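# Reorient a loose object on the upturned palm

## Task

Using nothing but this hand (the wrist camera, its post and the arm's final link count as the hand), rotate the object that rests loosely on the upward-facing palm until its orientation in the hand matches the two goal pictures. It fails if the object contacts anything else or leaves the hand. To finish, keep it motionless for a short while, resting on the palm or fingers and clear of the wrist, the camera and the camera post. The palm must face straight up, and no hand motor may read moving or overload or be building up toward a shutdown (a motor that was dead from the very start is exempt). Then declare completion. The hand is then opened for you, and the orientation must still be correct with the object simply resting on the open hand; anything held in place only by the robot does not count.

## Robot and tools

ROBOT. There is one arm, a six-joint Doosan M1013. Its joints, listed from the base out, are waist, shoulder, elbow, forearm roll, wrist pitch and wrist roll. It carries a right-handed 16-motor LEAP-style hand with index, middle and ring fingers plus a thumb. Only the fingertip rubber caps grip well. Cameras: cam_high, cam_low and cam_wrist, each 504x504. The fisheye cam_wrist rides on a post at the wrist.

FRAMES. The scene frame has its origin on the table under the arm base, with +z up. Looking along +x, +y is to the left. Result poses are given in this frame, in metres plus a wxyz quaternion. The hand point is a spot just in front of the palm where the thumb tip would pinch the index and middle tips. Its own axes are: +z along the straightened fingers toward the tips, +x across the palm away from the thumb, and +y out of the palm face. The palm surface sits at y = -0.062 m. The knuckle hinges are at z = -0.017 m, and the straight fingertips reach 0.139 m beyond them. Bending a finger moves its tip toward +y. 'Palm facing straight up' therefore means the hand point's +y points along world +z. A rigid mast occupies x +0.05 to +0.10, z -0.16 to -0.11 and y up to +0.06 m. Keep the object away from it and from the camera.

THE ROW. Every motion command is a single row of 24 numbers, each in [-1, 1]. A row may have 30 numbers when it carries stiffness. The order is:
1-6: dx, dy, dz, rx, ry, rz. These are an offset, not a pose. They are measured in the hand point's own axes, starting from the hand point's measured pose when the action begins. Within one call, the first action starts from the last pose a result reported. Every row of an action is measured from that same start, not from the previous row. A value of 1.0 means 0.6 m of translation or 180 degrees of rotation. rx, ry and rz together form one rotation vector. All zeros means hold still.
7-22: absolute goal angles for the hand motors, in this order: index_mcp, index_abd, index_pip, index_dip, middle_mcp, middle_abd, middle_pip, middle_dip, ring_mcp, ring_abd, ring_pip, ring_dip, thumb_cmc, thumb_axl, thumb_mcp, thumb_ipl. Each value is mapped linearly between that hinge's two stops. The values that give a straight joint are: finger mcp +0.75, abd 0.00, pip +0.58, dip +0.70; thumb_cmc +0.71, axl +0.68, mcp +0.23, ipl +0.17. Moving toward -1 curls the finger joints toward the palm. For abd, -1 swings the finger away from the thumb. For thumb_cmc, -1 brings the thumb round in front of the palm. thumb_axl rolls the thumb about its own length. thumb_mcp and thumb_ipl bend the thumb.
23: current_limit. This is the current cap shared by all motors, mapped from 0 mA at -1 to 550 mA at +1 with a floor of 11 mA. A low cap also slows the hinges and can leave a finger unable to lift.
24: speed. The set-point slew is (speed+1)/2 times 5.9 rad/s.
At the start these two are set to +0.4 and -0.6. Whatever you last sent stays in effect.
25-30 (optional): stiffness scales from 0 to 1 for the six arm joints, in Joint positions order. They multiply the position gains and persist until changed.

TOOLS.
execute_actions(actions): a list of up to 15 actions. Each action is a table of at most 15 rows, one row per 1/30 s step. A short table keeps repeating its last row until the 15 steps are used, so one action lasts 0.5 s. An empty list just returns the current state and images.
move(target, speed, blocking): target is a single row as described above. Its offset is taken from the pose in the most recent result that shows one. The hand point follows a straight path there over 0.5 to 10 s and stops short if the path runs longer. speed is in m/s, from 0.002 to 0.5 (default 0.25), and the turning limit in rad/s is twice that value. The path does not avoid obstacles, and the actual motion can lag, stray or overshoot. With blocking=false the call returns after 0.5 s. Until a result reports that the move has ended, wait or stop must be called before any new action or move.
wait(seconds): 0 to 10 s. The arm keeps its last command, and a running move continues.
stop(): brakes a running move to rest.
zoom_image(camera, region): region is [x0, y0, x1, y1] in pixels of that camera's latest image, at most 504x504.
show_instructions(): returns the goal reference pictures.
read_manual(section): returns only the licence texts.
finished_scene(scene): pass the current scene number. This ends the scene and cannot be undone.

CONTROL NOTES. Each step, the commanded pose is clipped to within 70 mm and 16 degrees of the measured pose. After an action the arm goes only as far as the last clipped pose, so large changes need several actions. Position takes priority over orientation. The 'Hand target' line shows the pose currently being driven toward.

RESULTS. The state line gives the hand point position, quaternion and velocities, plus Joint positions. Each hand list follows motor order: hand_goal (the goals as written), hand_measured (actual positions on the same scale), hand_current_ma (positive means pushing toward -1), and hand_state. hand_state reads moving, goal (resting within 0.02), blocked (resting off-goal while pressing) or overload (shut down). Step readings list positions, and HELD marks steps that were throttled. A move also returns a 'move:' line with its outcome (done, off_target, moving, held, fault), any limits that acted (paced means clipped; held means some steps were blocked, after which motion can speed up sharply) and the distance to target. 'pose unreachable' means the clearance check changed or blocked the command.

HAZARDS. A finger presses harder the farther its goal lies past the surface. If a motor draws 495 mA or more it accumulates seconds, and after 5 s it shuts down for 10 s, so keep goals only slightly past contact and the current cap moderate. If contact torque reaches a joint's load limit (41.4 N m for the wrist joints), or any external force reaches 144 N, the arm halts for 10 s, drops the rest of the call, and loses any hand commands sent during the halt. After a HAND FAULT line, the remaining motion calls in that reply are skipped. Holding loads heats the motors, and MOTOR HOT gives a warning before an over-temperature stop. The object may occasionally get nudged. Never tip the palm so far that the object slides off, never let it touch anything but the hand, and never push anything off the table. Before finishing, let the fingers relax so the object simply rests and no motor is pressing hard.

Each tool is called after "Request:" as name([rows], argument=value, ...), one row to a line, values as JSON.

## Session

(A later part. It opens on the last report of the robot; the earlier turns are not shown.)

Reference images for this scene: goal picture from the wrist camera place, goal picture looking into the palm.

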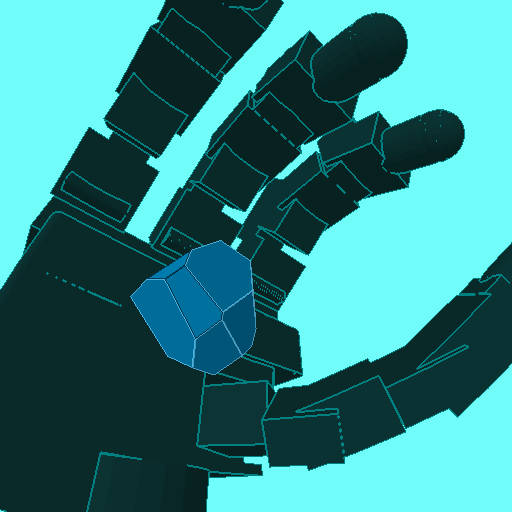

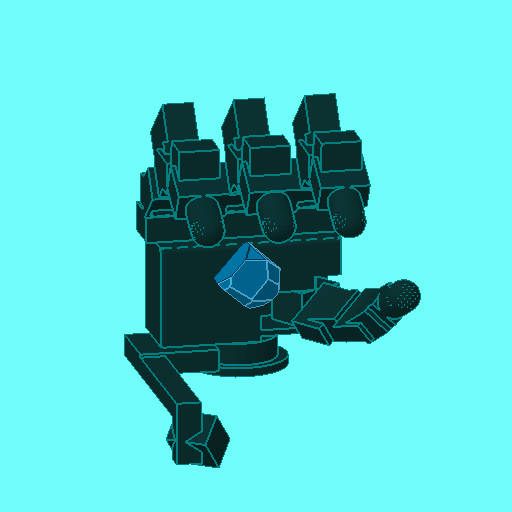

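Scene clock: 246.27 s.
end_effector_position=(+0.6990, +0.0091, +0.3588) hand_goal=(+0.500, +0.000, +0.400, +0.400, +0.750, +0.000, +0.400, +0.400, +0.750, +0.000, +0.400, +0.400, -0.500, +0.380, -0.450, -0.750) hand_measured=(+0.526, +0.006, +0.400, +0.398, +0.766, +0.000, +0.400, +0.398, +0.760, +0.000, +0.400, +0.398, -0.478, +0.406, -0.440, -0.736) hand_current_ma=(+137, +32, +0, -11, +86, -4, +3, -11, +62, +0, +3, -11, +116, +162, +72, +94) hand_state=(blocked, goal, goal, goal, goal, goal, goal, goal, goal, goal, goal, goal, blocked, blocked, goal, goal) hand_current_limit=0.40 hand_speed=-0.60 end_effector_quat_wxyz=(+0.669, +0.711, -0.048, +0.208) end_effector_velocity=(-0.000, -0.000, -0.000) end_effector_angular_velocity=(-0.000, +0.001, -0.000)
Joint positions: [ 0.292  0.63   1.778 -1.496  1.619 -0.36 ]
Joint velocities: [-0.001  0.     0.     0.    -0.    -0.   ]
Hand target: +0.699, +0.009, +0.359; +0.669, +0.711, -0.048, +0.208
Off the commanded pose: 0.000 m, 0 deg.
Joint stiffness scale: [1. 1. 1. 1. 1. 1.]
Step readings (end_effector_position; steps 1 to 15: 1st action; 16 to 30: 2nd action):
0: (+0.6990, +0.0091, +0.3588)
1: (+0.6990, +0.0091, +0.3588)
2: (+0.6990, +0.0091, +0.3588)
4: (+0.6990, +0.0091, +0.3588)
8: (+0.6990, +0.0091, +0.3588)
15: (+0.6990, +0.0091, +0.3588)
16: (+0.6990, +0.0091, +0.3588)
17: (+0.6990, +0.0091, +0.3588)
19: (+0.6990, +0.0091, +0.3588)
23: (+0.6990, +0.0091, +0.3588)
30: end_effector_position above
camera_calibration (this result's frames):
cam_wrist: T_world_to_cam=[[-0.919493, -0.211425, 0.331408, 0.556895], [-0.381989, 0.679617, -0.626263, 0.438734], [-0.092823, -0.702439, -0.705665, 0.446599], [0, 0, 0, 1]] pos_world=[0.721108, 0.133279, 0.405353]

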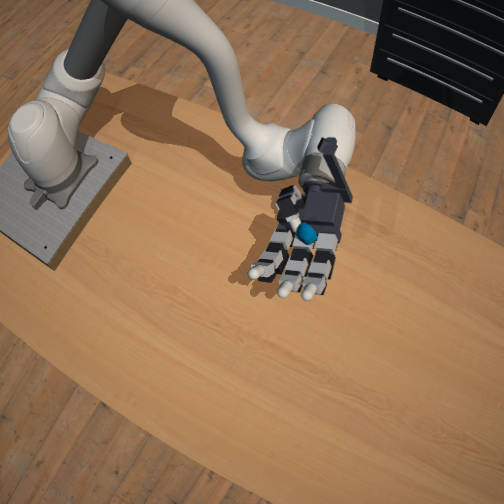

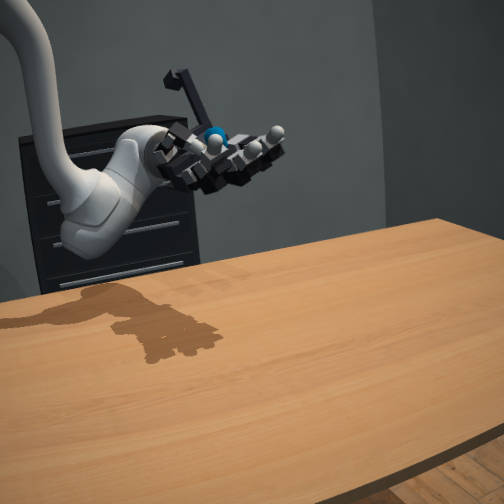

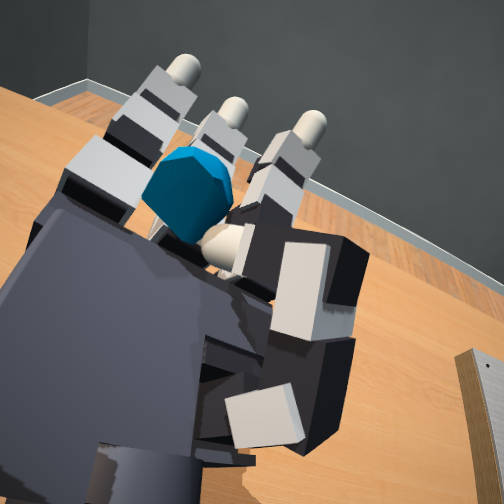

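Request:
execute_actions([
  [[0,0,0,0,0,0,0.5,0,0.4,0.4,0.75,0,0.4,0.4,0.75,0,0.4,0.4,-0.5,0.2,-0.5,-0.6,0.4,-0.7]],
  [[0,0,0,0,0,0,0.5,0,0.4,0.4,0.75,0,0.4,0.4,0.75,0,0.4,0.4,-0.5,0.2,-0.5,-0.6,0.4,-0.7]],
])

Request:
zoom_image(camera="cam_high", region=[230,150,370,290])

Scene clock: 253.90 s.
end_effector_position=(+0.6990, +0.0091, +0.3588) hand_goal=(+0.500, +0.000, +0.400, +0.400, +0.750, +0.000, +0.400, +0.400, +0.750, +0.000, +0.400, +0.400, -0.500, +0.200, -0.500, -0.600) hand_measured=(+0.526, +0.006, +0.400, +0.398, +0.766, +0.000, +0.400, +0.398, +0.760, +0.000, +0.400, +0.398, -0.466, +0.402, -0.460, -0.600) hand_current_ma=(+137, +32, +0, -11, +86, -4, +3, -11, +63, +0, +3, -11, +174, +385, +269, +4) hand_state=(blocked, goal, goal, goal, goal, goal, goal, goal, goal, goal, goal, goal, blocked, blocked, blocked, goal) hand_current_limit=0.40 hand_speed=-0.70 end_effector_quat_wxyz=(+0.669, +0.711, -0.048, +0.208) end_effector_velocity=(+0.000, +0.000, +0.000) end_effector_angular_velocity=(+0.000, -0.002, -0.000)
Joint positions: [ 0.292  0.63   1.778 -1.496  1.619 -0.36 ]
Joint velocities: [-0.     0.    -0.001  0.     0.     0.001]
Hand target: +0.699, +0.009, +0.359; +0.669, +0.711, -0.048, +0.208
Off the commanded pose: 0.000 m, 0 deg.
Joint stiffness scale: [1. 1. 1. 1. 1. 1.]
Step readings (end_effector_position; steps 1 to 15: 1st action; 16 to 30: 2nd action):
0: (+0.6990, +0.0091, +0.3588)
1: (+0.6990, +0.0091, +0.3588)
2: (+0.6990, +0.0091, +0.3588)
4: (+0.6990, +0.0091, +0.3588)
8: (+0.6990, +0.0091, +0.3588)
15: (+0.6990, +0.0091, +0.3588)
16: (+0.6990, +0.0091, +0.3588)
17: (+0.6990, +0.0091, +0.3588)
19: (+0.6990, +0.0091, +0.3588)
23: (+0.6990, +0.0091, +0.3588)
30: end_effector_position above
camera_calibration (this result's frames):
cam_wrist: T_world_to_cam=[[-0.919493, -0.211425, 0.331408, 0.556895], [-0.381989, 0.679617, -0.626263, 0.438734], [-0.092823, -0.702439, -0.705665, 0.446599], [0, 0, 0, 1]] pos_world=[0.721108, 0.133279, 0.405353]

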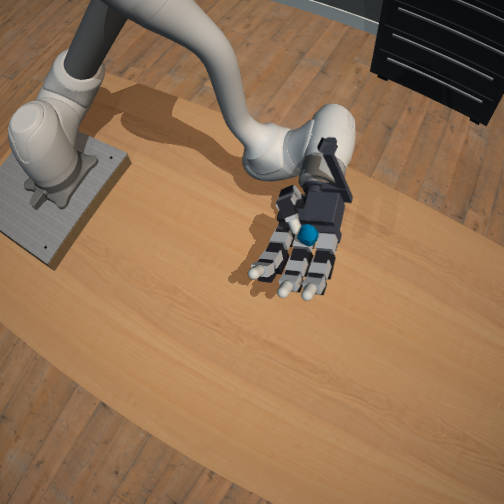

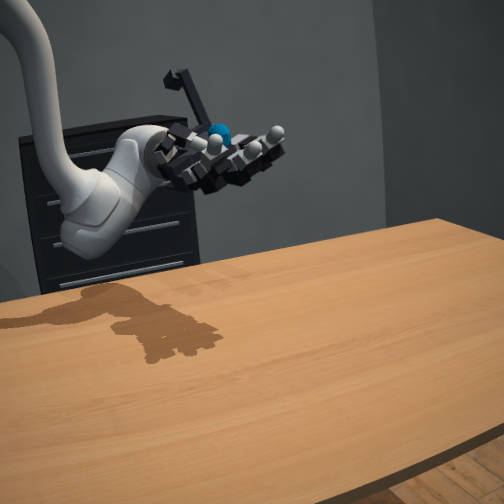

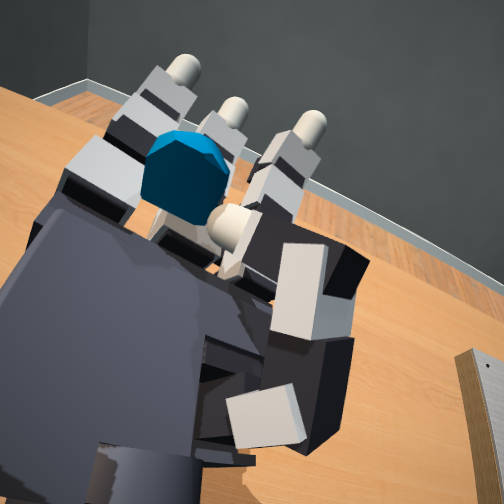

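Region (230, 150, 370, 290) of cam_high's 504x504 image, scaled by 3.600, with more detail than that image has.

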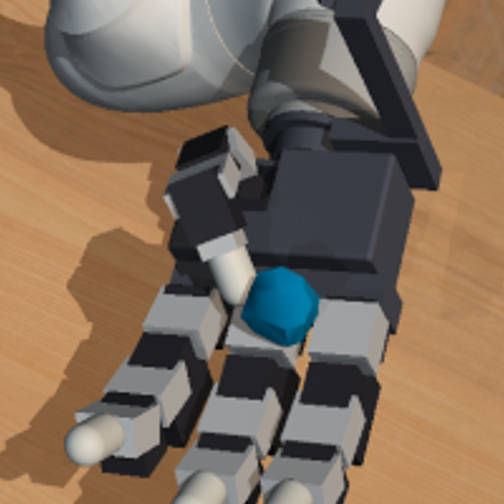

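Request:
execute_actions([
  [[0,0,0,0,0,0,0.5,0,0.4,0.4,0.75,0,0.4,0.4,0.75,0,0.4,0.4,-0.5,0.38,-0.42,-0.78,0.4,-0.6]],
  [[0,0,0,0,0,0,0.5,0,0.4,0.4,0.75,0,0.4,0.4,0.75,0,0.4,0.4,-0.5,0.38,-0.34,-0.78,0.4,-0.7]],
  [[0,0,0,0,0,0,0.5,0,0.4,0.4,0.75,0,0.4,0.4,0.75,0,0.4,0.4,-0.5,0.2,-0.36,-0.72,0.4,-0.75]],
  [[0,0,0,0,0,0,0.5,0,0.4,0.4,0.75,0,0.4,0.4,0.75,0,0.4,0.4,-0.5,0.2,-0.36,-0.72,0.4,-0.75]],
])

Request:
zoom_image(camera="cam_high", region=[230,150,370,290])

Scene clock: 262.90 s.
end_effector_position=(+0.6990, +0.0091, +0.3588) hand_goal=(+0.500, +0.000, +0.400, +0.400, +0.750, +0.000, +0.400, +0.400, +0.750, +0.000, +0.400, +0.400, -0.500, +0.200, -0.360, -0.720) hand_measured=(+0.526, +0.006, +0.400, +0.398, +0.766, +0.000, +0.400, +0.398, +0.760, +0.000, +0.400, +0.398, -0.496, +0.206, -0.362, -0.724) hand_current_ma=(+137, +32, +1, -11, +86, -4, +3, -11, +63, +0, +3, -11, +16, +35, -11, -31) hand_state=(blocked, goal, goal, goal, goal, goal, goal, goal, goal, goal, goal, goal, goal, goal, goal, goal) hand_current_limit=0.40 hand_speed=-0.75 end_effector_quat_wxyz=(+0.669, +0.711, -0.048, +0.208) end_effector_velocity=(+0.000, +0.000, -0.000) end_effector_angular_velocity=(-0.000, +0.001, +0.001)
Joint positions: [ 0.292  0.63   1.778 -1.496  1.619 -0.36 ]
Joint velocities: [ 0.     0.     0.    -0.    -0.    -0.001]
Hand target: +0.699, +0.009, +0.359; +0.669, +0.711, -0.048, +0.208
Off the commanded pose: 0.000 m, 0 deg.
Joint stiffness scale: [1. 1. 1. 1. 1. 1.]
Step readings (end_effector_position; steps 1 to 15: 1st action; 16 to 30: 2nd action; 31 to 45: 3rd action; 46 to 60: 4th action):
0: (+0.6990, +0.0091, +0.3588)
1: (+0.6990, +0.0091, +0.3588)
2: (+0.6990, +0.0091, +0.3588)
4: (+0.6990, +0.0091, +0.3588)
8: (+0.6990, +0.0091, +0.3588)
15: (+0.6990, +0.0091, +0.3588)
16: (+0.6990, +0.0091, +0.3588)
17: (+0.6990, +0.0091, +0.3588)
19: (+0.6990, +0.0091, +0.3588)
23: (+0.6990, +0.0091, +0.3588)
30: (+0.6990, +0.0091, +0.3588)
31: (+0.6990, +0.0091, +0.3588)
32: (+0.6990, +0.0091, +0.3588)
34: (+0.6990, +0.0091, +0.3588)
38: (+0.6990, +0.0091, +0.3588)
45: (+0.6990, +0.0091, +0.3588)
46: (+0.6990, +0.0091, +0.3588)
47: (+0.6990, +0.0091, +0.3588)
49: (+0.6990, +0.0091, +0.3588)
53: (+0.6990, +0.0091, +0.3588)
60: end_effector_position above
camera_calibration (this result's frames):
cam_wrist: T_world_to_cam=[[-0.919493, -0.211425, 0.331408, 0.556895], [-0.381989, 0.679617, -0.626263, 0.438734], [-0.0928229, -0.702439, -0.705665, 0.446599], [0, 0, 0, 1]] pos_world=[0.721108, 0.133279, 0.405353]

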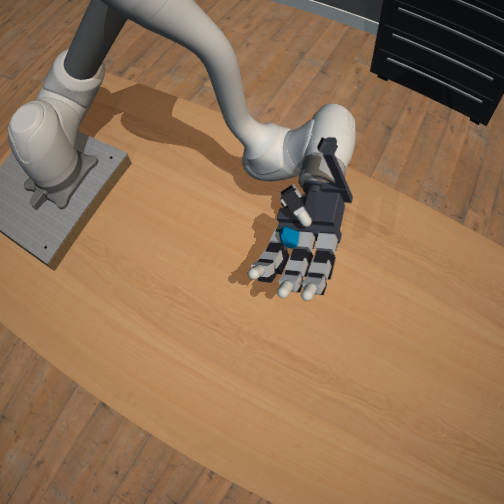

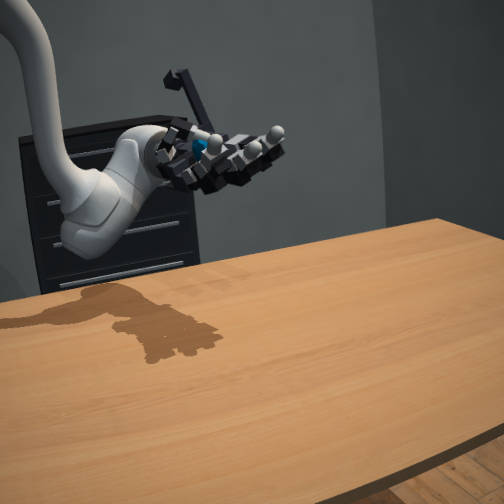

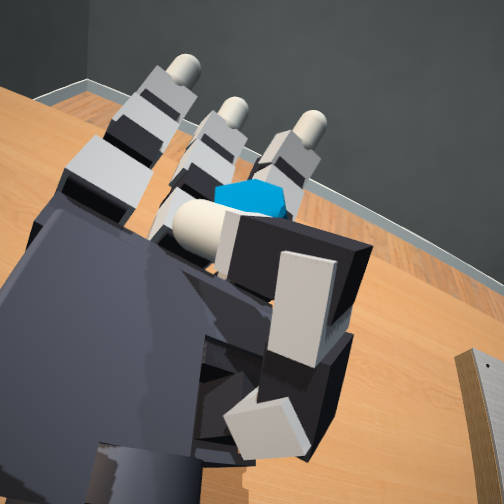

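Region (230, 150, 370, 290) of cam_high's 504x504 image, scaled by 3.600, with more detail than that image has.

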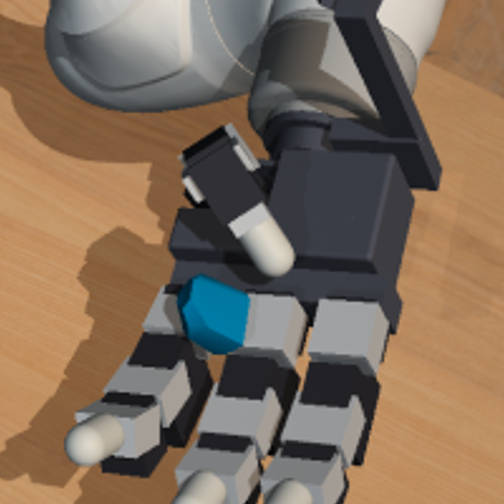

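It spun to face +x and tipped into the gap. Roll back past level to right it.

Request:
move(target=[0,0,0,-0.01,0,-0.17,0.4,0,0.4,0.4,0.75,0,0.4,0.4,0.5,0,0.4,0.4,-0.3,0.5,0.2,0,0.4,-0.4], speed=0.2)

Request:
zoom_image(camera="cam_high", region=[230,150,370,290])

Request:
zoom_image(camera="cam_wrist", region=[100,100,340,340])

Scene clock: 270.83 s.
end_effector_position=(+0.7012, +0.0077, +0.3566) hand_goal=(+0.400, +0.000, +0.400, +0.400, +0.750, +0.000, +0.400, +0.400, +0.500, +0.000, +0.400, +0.400, -0.300, +0.500, +0.200, +0.000) hand_measured=(+0.426, +0.002, +0.400, +0.398, +0.766, +0.000, +0.400, +0.398, +0.522, +0.000, +0.400, +0.398, -0.296, +0.500, +0.198, -0.002) hand_current_ma=(+136, +10, +3, -11, +86, -4, +3, -11, +132, +0, +4, -11, +21, +0, -13, -18) hand_state=(blocked, goal, goal, goal, goal, goal, goal, goal, blocked, goal, goal, goal, goal, goal, goal, goal) hand_current_limit=0.40 hand_speed=-0.40 end_effector_quat_wxyz=(+0.708, +0.692, +0.137, +0.026) end_effector_velocity=(+0.000, +0.000, +0.000) end_effector_angular_velocity=(-0.002, +0.010, +0.001)
Joint positions: [ 0.292  0.618  1.87  -1.503  1.632 -0.809]
Joint velocities: [ 0.    -0.001  0.001 -0.    -0.    -0.009]
Hand target: +0.699, +0.009, +0.359; +0.712, +0.688, +0.138, +0.024
Off the commanded pose: 0.003 m, 1 deg.
Joint stiffness scale: [1. 1. 1. 1. 1. 1.]
move: done
camera_calibration (this result's frames):
cam_wrist: T_world_to_cam=[[-0.63469, -0.131775, 0.761449, 0.20572], [-0.662027, 0.600985, -0.447813, 0.572471], [-0.398609, -0.788323, -0.468678, 0.574861], [0, 0, 0, 1]] pos_world=[0.738705, 0.136238, 0.369139]

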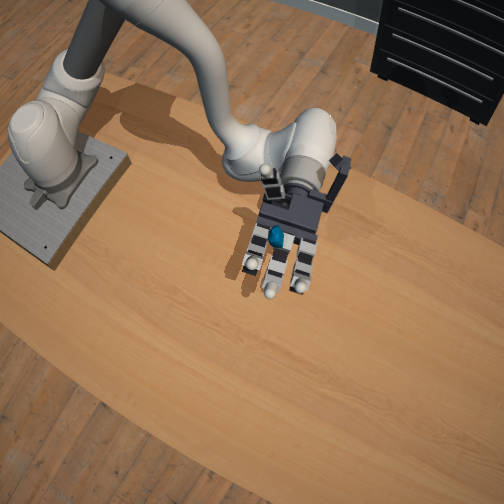

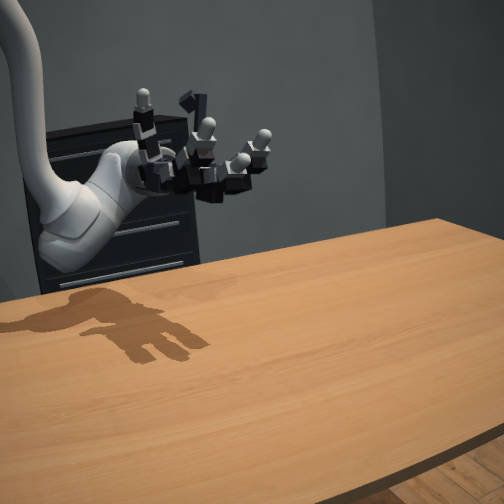

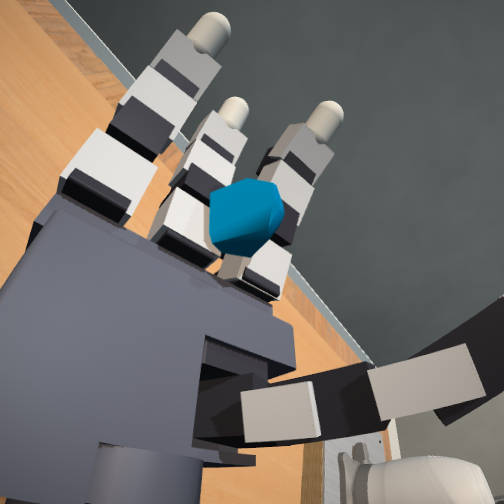

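Region (230, 150, 370, 290) of cam_high's 504x504 image, scaled by 3.600, with more detail than that image has.

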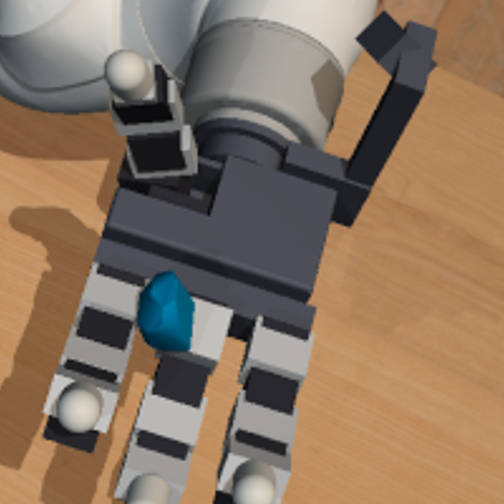

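Region (100, 100, 340, 340) of cam_wrist's 504x504 image, scaled by 2.100, with more detail than that image has.

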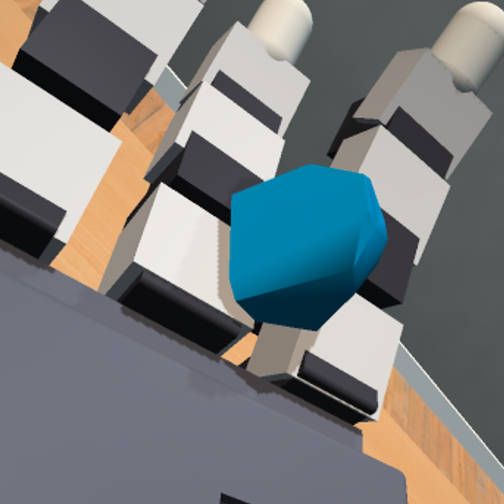

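Request:
execute_actions([
  [[0,0,0,0,0,0,0.6,0,0.4,0.4,0.75,0,0.4,0.4,0.6,0,0.4,0.4,0.15,0.68,-0.45,-0.2,0.4,-0.2]],
  [[0,0,0,0,0,0,0.75,0,0.4,0.4,0.75,0,0.4,0.4,0.6,0,0.4,0.4,0.15,0.68,-0.6,-0.4,0.4,-0.6]],
  [[0,0,0,0,0,0,0.75,0,0.4,0.4,0.75,0,0.4,0.4,0.6,0,0.4,0.4,0.15,0.5,-0.7,-0.5,0.4,-0.75]],
  [[0,0,0,0,0,0,0.75,0,0.4,0.4,0.75,0,0.4,0.4,0.6,0,0.4,0.4,0.15,0.5,-0.7,-0.5,0.4,-0.75]],
])

Request:
zoom_image(camera="cam_high", region=[230,150,370,290])

Request:
zoom_image(camera="cam_wrist", region=[100,100,340,340])

Scene clock: 285.00 s.
end_effector_position=(+0.7013, +0.0077, +0.3566) hand_goal=(+0.750, +0.000, +0.400, +0.400, +0.750, +0.000, +0.400, +0.400, +0.600, +0.000, +0.400, +0.400, +0.150, +0.500, -0.700, -0.500) hand_measured=(+0.764, +0.002, +0.402, +0.398, +0.766, +0.000, +0.400, +0.398, +0.610, +0.000, +0.402, +0.398, +0.152, +0.514, -0.638, -0.486) hand_current_ma=(+80, +10, +5, -10, +86, -4, +3, -11, +53, +0, +5, -11, +14, +82, +385, +99) hand_state=(goal, goal, goal, goal, goal, goal, goal, goal, goal, goal, goal, goal, goal, goal, blocked, goal) hand_current_limit=0.40 hand_speed=-0.75 end_effector_quat_wxyz=(+0.708, +0.692, +0.137, +0.025) end_effector_velocity=(+0.000, +0.000, +0.000) end_effector_angular_velocity=(-0.000, +0.000, +0.000)
Joint positions: [ 0.292  0.618  1.87  -1.503  1.632 -0.81 ]
Joint velocities: [ 0.  0. -0. -0.  0. -0.]
Hand target: +0.701, +0.008, +0.357; +0.708, +0.692, +0.137, +0.025
Off the commanded pose: 0.000 m, 0 deg.
Joint stiffness scale: [1. 1. 1. 1. 1. 1.]
Step readings (end_effector_position; steps 1 to 15: 1st action; 16 to 30: 2nd action; 31 to 45: 3rd action; 46 to 60: 4th action):
0: (+0.7013, +0.0077, +0.3566)
1: (+0.7013, +0.0077, +0.3566)
2: (+0.7013, +0.0077, +0.3566)
4: (+0.7013, +0.0077, +0.3566)
8: (+0.7013, +0.0077, +0.3566)
15: (+0.7013, +0.0077, +0.3566)
16: (+0.7013, +0.0077, +0.3566)
17: (+0.7013, +0.0077, +0.3566)
19: (+0.7013, +0.0077, +0.3566)
23: (+0.7013, +0.0077, +0.3566)
30: (+0.7013, +0.0077, +0.3566)
31: (+0.7013, +0.0077, +0.3566)
32: (+0.7013, +0.0077, +0.3566)
34: (+0.7013, +0.0077, +0.3566)
38: (+0.7013, +0.0077, +0.3566)
45: (+0.7013, +0.0077, +0.3566)
46: (+0.7013, +0.0077, +0.3566)
47: (+0.7013, +0.0077, +0.3566)
49: (+0.7013, +0.0077, +0.3566)
53: (+0.7013, +0.0077, +0.3566)
60: end_effector_position above
camera_calibration (this result's frames):
cam_wrist: T_world_to_cam=[[-0.633895, -0.13156, 0.762148, 0.204919], [-0.662507, 0.600834, -0.447307, 0.572658], [-0.399076, -0.788474, -0.468025, 0.574988], [0, 0, 0, 1]] pos_world=[0.738752, 0.13625, 0.369084]

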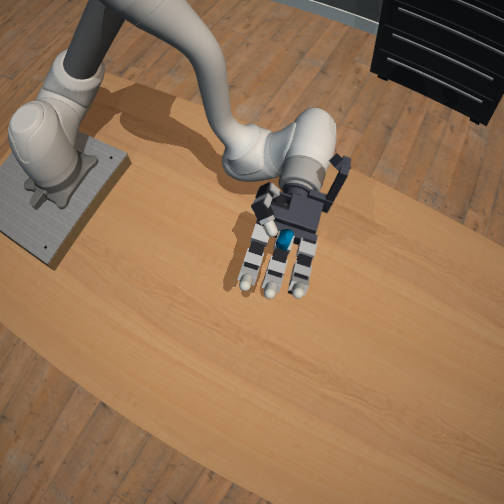

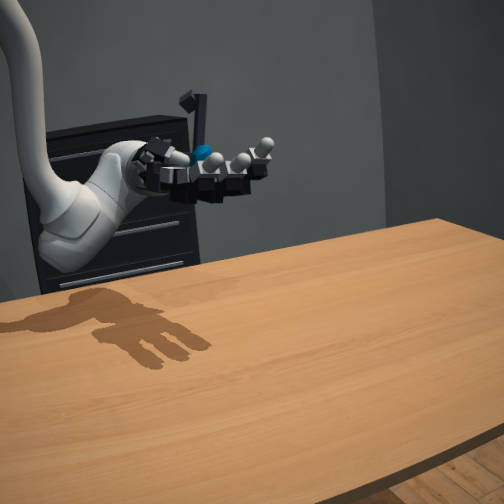

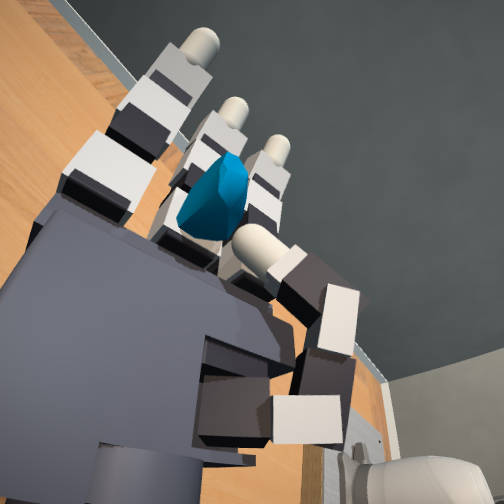

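Region (230, 150, 370, 290) of cam_high's 504x504 image, scaled by 3.600, with more detail than that image has.

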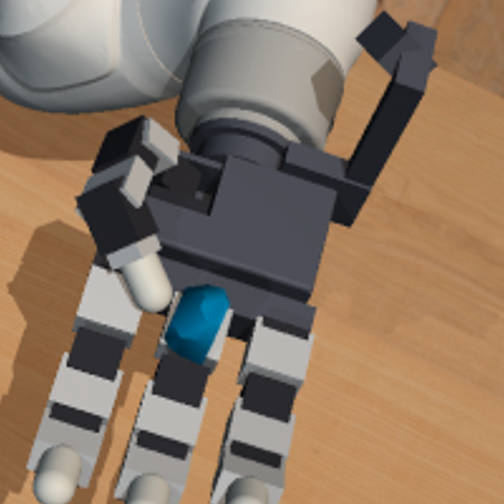

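Region (100, 100, 340, 340) of cam_wrist's 504x504 image, scaled by 2.100, with more detail than that image has.

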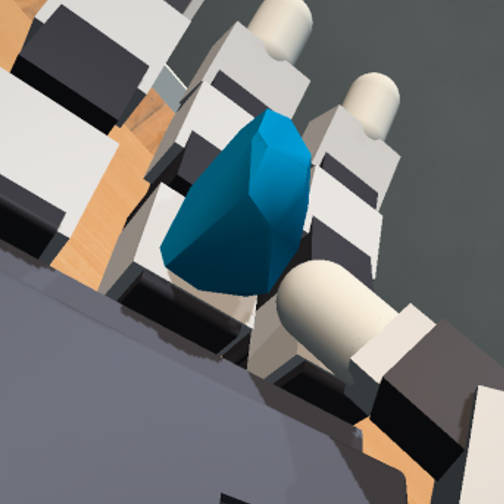

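Request:
execute_actions([
  [[0,0,0,0,0,0.051,0.75,0,0.4,0.4,0.75,0,0.4,0.4,0.75,0,0.4,0.4,-0.2,0.5,0,-0.5,0.4,-0.2]],
  [[0,0,0,0,0,0,0.75,0,0.4,0.4,0.75,0,0.4,0.4,0.75,0,0.4,0.4,-0.5,0.05,0,-0.5,0.4,-0.2]],
  [[0,0,0,0,0,0,0.75,0,0.4,0.4,0.75,0,0.4,0.4,0.75,0,0.4,0.4,-0.5,0.05,-0.47,-0.5,0.4,-0.4]],
  [[0,0,0,0,0,0,0.75,0,0.4,0.4,0.75,0,0.4,0.4,0.75,0,0.4,0.4,-0.5,0.45,-0.5,-0.5,0.4,-0.7]],
  [[0,0,0,0,0,0,0.75,0,0.4,0.4,0.75,0,0.4,0.4,0.75,0,0.4,0.4,-0.5,0.45,-0.5,-0.5,0.4,-0.7]],
])

Request:
zoom_image(camera="cam_high", region=[230,150,370,290])

Scene clock: 314.57 s.
end_effector_position=(+0.6993, +0.0082, +0.3563) hand_goal=(+0.750, +0.000, +0.400, +0.400, +0.750, +0.000, +0.400, +0.400, +0.750, +0.000, +0.400, +0.400, -0.500, +0.450, -0.500, -0.500) hand_measured=(+0.764, +0.002, +0.402, +0.398, +0.766, +0.000, +0.400, +0.398, +0.760, +0.000, +0.402, +0.398, -0.502, +0.444, -0.502, -0.500) hand_current_ma=(+80, +8, +5, -10, +86, -3, +4, -11, +52, +0, +7, -10, -11, -35, -20, +2) hand_state=(goal, goal, goal, goal, goal, goal, goal, goal, goal, goal, goal, goal, goal, goal, goal, goal) hand_current_limit=0.40 hand_speed=-0.70 end_effector_quat_wxyz=(+0.704, +0.701, +0.083, +0.080) end_effector_velocity=(-0.000, -0.000, -0.001) end_effector_angular_velocity=(+0.001, -0.000, +0.000)
Joint positions: [ 0.292  0.627  1.845 -1.503  1.632 -0.672]
Joint velocities: [ 0.     0.     0.001  0.    -0.001  0.002]
Hand target: +0.699, +0.008, +0.356; +0.704, +0.701, +0.083, +0.080
Off the commanded pose: 0.000 m, 0 deg.
Joint stiffness scale: [1. 1. 1. 1. 1. 1.]
Step readings (end_effector_position; steps 1 to 15: 1st action; 16 to 30: 2nd action; 31 to 45: 3rd action; 46 to 60: 4th action; 61 to 75: 5th action):
0: (+0.7013, +0.0077, +0.3566)
1: (+0.7011, +0.0077, +0.3566)
2: (+0.7005, +0.0078, +0.3566)
4: (+0.7001, +0.0081, +0.3565)
8: (+0.6996, +0.0082, +0.3563)
15: (+0.6993, +0.0082, +0.3563)
16: (+0.6993, +0.0082, +0.3563)
17: (+0.6993, +0.0082, +0.3563)
19: (+0.6993, +0.0082, +0.3563)
23: (+0.6993, +0.0082, +0.3563)
30: (+0.6993, +0.0082, +0.3563)
31: (+0.6993, +0.0082, +0.3563)
32: (+0.6993, +0.0082, +0.3563)
34: (+0.6993, +0.0082, +0.3563)
38: (+0.6993, +0.0082, +0.3563)
45: (+0.6993, +0.0082, +0.3563)
46: (+0.6993, +0.0082, +0.3563)
47: (+0.6993, +0.0082, +0.3563)
49: (+0.6993, +0.0082, +0.3563)
53: (+0.6993, +0.0082, +0.3563)
60: (+0.6993, +0.0082, +0.3563)
61: (+0.6993, +0.0082, +0.3563)
62: (+0.6993, +0.0082, +0.3563)
64: (+0.6993, +0.0082, +0.3563)
68: (+0.6993, +0.0082, +0.3563)
75: end_effector_position above
camera_calibration (this result's frames):
cam_wrist: T_world_to_cam=[[-0.740003, -0.158024, 0.653777, 0.317048], [-0.590378, 0.618313, -0.518791, 0.545829], [-0.322257, -0.769882, -0.550847, 0.550078], [0, 0, 0, 1]] pos_world=[0.734128, 0.136103, 0.378902]

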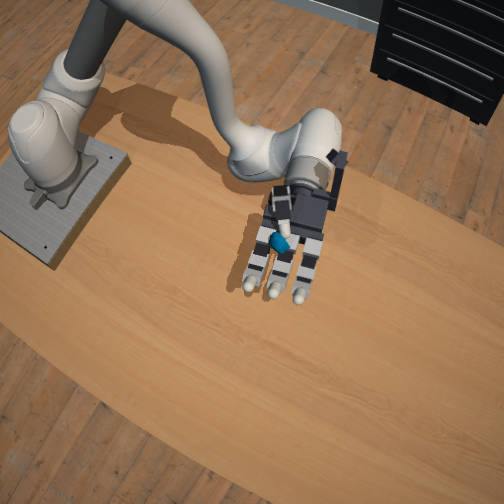

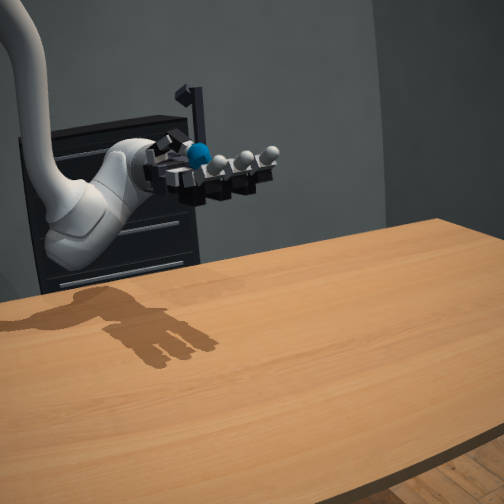

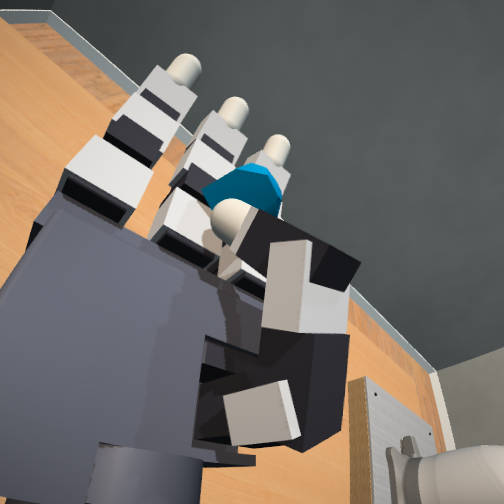

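Region (230, 150, 370, 290) of cam_high's 504x504 image, scaled by 3.600, with more detail than that image has.

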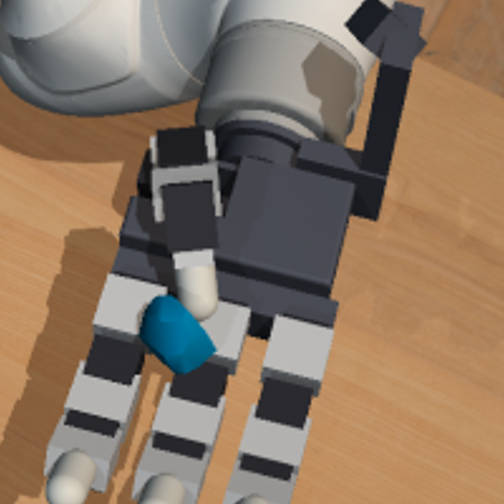

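Request:
execute_actions([
  [[0,0,0,0,0,0,0.75,0,0.4,0.4,0.75,0,0.4,0.4,0.75,0,0.4,0.4,-0.3,0.45,0.2,-0.2,0.4,-0.1]],
  [[0,0,0,0,0,0,-0.55,0,0.5,0.5,-0.95,0,0.5,0.5,0.5,0,0.4,0.4,0.3,0.6,0.2,0,0.4,-0.6]],
  [[0,0,0,0,0,0,-0.55,0,0.5,0.5,-0.95,0,0.5,0.5,0.5,0,0.4,0.4,0.3,0.6,0.2,0,0.4,-0.6]],
  [[0,0,0,0,0,0,-0.55,0,0.5,0.5,-0.95,0,0.5,0.5,0.5,0,0.4,0.4,0.3,0.6,0.2,0,0.4,-0.6]],
  [[0,0,0,0,0,0,-0.55,0,0.5,0.5,-0.95,0,0.5,0.5,0.5,0,0.4,0.4,0.3,0.6,0.2,0,0.4,-0.6]],
])

Scene clock: 323.87 s.
end_effector_position=(+0.6993, +0.0082, +0.3563) hand_goal=(-0.550, +0.000, +0.500, +0.500, -0.950, +0.000, +0.500, +0.500, +0.500, +0.000, +0.400, +0.400, +0.300, +0.600, +0.200, +0.000) hand_measured=(-0.524, +0.002, +0.500, +0.498, -0.476, -0.002, +0.500, +0.498, +0.524, +0.000, +0.402, +0.398, +0.310, +0.598, +0.198, -0.002) hand_current_ma=(+140, +8, +3, -11, +385, -13, +3, -11, +137, +0, +7, -10, +48, -9, -12, -15) hand_state=(blocked, goal, goal, goal, blocked, goal, goal, goal, blocked, goal, goal, goal, goal, goal, goal, goal) hand_current_limit=0.40 hand_speed=-0.60 end_effector_quat_wxyz=(+0.704, +0.701, +0.083, +0.080) end_effector_velocity=(+0.000, +0.000, +0.000) end_effector_angular_velocity=(-0.000, +0.001, +0.000)
Joint positions: [ 0.292  0.627  1.845 -1.503  1.632 -0.672]
Joint velocities: [ 0.     0.    -0.    -0.     0.    -0.001]
Hand target: +0.699, +0.008, +0.356; +0.704, +0.701, +0.083, +0.080
Off the commanded pose: 0.000 m, 0 deg.
Joint stiffness scale: [1. 1. 1. 1. 1. 1.]
Step readings (end_effector_position; steps 1 to 15: 1st action; 16 to 30: 2nd action; 31 to 45: 3rd action; 46 to 60: 4th action; 61 to 75: 5th action):
0: (+0.6993, +0.0082, +0.3563)
1: (+0.6993, +0.0082, +0.3563)
2: (+0.6993, +0.0082, +0.3563)
4: (+0.6993, +0.0082, +0.3563)
8: (+0.6993, +0.0082, +0.3563)
15: (+0.6993, +0.0082, +0.3563)
16: (+0.6993, +0.0082, +0.3563)
17: (+0.6993, +0.0082, +0.3563)
19: (+0.6993, +0.0082, +0.3563)
23: (+0.6993, +0.0082, +0.3563)
30: (+0.6993, +0.0082, +0.3563)
31: (+0.6993, +0.0082, +0.3563)
32: (+0.6993, +0.0082, +0.3563)
34: (+0.6993, +0.0082, +0.3563)
38: (+0.6993, +0.0082, +0.3563)
45: (+0.6993, +0.0082, +0.3563)
46: (+0.6993, +0.0082, +0.3563)
47: (+0.6993, +0.0082, +0.3563)
49: (+0.6993, +0.0082, +0.3563)
53: (+0.6993, +0.0082, +0.3563)
60: (+0.6993, +0.0082, +0.3563)
61: (+0.6993, +0.0082, +0.3563)
62: (+0.6993, +0.0082, +0.3563)
64: (+0.6993, +0.0082, +0.3563)
68: (+0.6993, +0.0082, +0.3563)
75: end_effector_position above
camera_calibration (this result's frames):
cam_wrist: T_world_to_cam=[[-0.740003, -0.158024, 0.653777, 0.317048], [-0.590378, 0.618313, -0.518791, 0.545829], [-0.322257, -0.769882, -0.550847, 0.550078], [0, 0, 0, 1]] pos_world=[0.734128, 0.136103, 0.378902]

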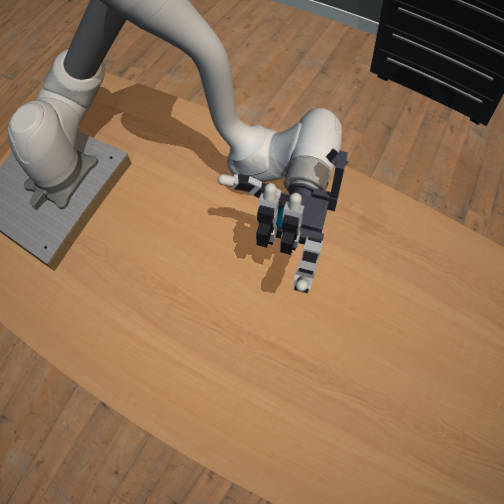

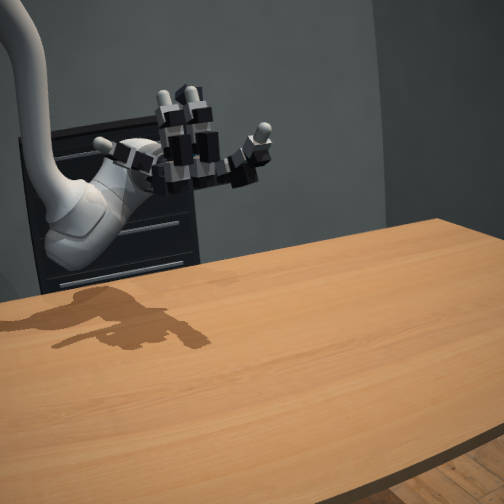

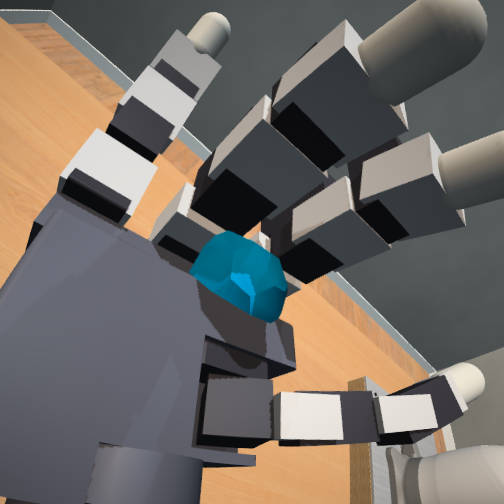

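Request:
move(target=[0,0,0,-0.14,0,0,0.0,0,0.5,0.5,0.0,0,0.5,0.5,0.5,0,0.4,0.4,0.3,0.6,0.2,0,0.4,-0.3], speed=0.15)

Scene clock: 332.37 s.
end_effector_position=(+0.7014, +0.0085, +0.3570) hand_goal=(+0.000, +0.000, +0.500, +0.500, +0.000, +0.000, +0.500, +0.500, +0.500, +0.000, +0.400, +0.400, +0.300, +0.600, +0.200, +0.000) hand_measured=(+0.006, +0.002, +0.500, +0.498, +0.006, -0.002, +0.500, +0.498, +0.518, +0.000, +0.402, +0.398, +0.310, +0.598, +0.200, -0.002) hand_current_ma=(+29, +8, +3, -11, +27, -13, +3, -11, +108, +0, +7, -10, +49, -9, +3, -10) hand_state=(goal, goal, goal, goal, goal, goal, goal, goal, goal, goal, goal, goal, goal, goal, goal, goal) hand_current_limit=0.40 hand_speed=-0.30 end_effector_quat_wxyz=(+0.837, +0.535, +0.064, +0.097) end_effector_velocity=(-0.000, +0.000, +0.001) end_effector_angular_velocity=(-0.010, -0.006, +0.001)
Joint positions: [ 0.208  0.756  1.858 -1.797  1.947 -0.574]
Joint velocities: [-0.002  0.001 -0.    -0.007  0.009  0.002]
Hand target: +0.699, +0.008, +0.356; +0.840, +0.531, +0.064, +0.096
Off the commanded pose: 0.002 m, 1 deg.
Joint stiffness scale: [1. 1. 1. 1. 1. 1.]
move: done
camera_calibration (this result's frames):
cam_wrist: T_world_to_cam=[[-0.803406, 0.102428, 0.586556, 0.384386], [-0.525693, 0.340585, -0.779518, 0.597314], [-0.279617, -0.934618, -0.219782, 0.404702], [0, 0, 0, 1]] pos_world=[0.735983, 0.135434, 0.329099]

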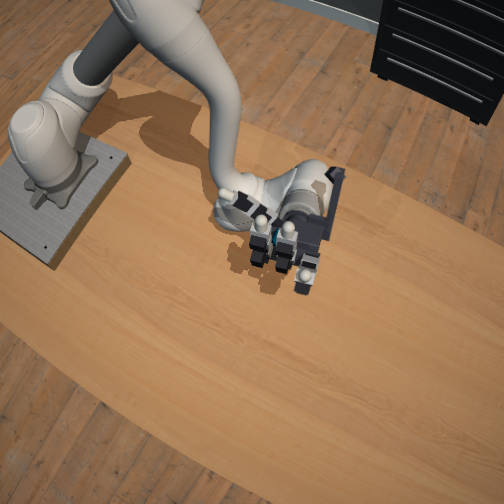

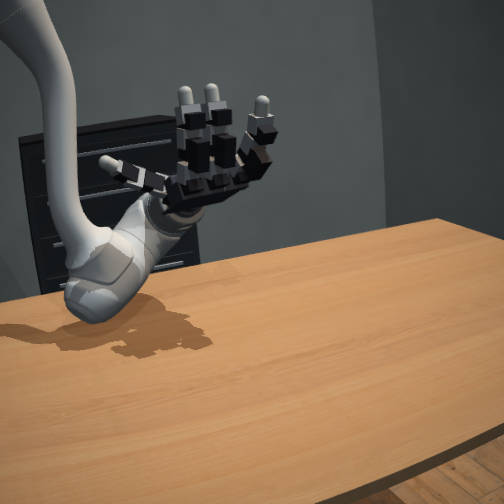

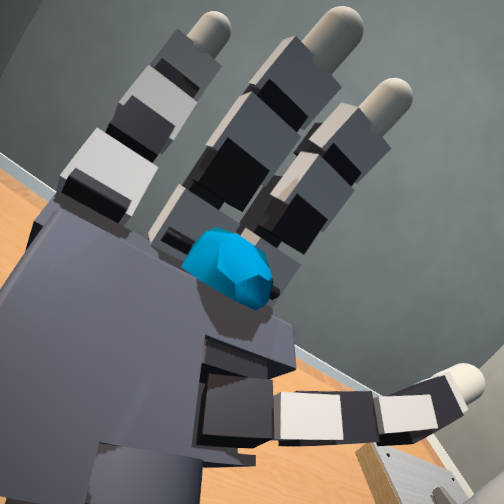

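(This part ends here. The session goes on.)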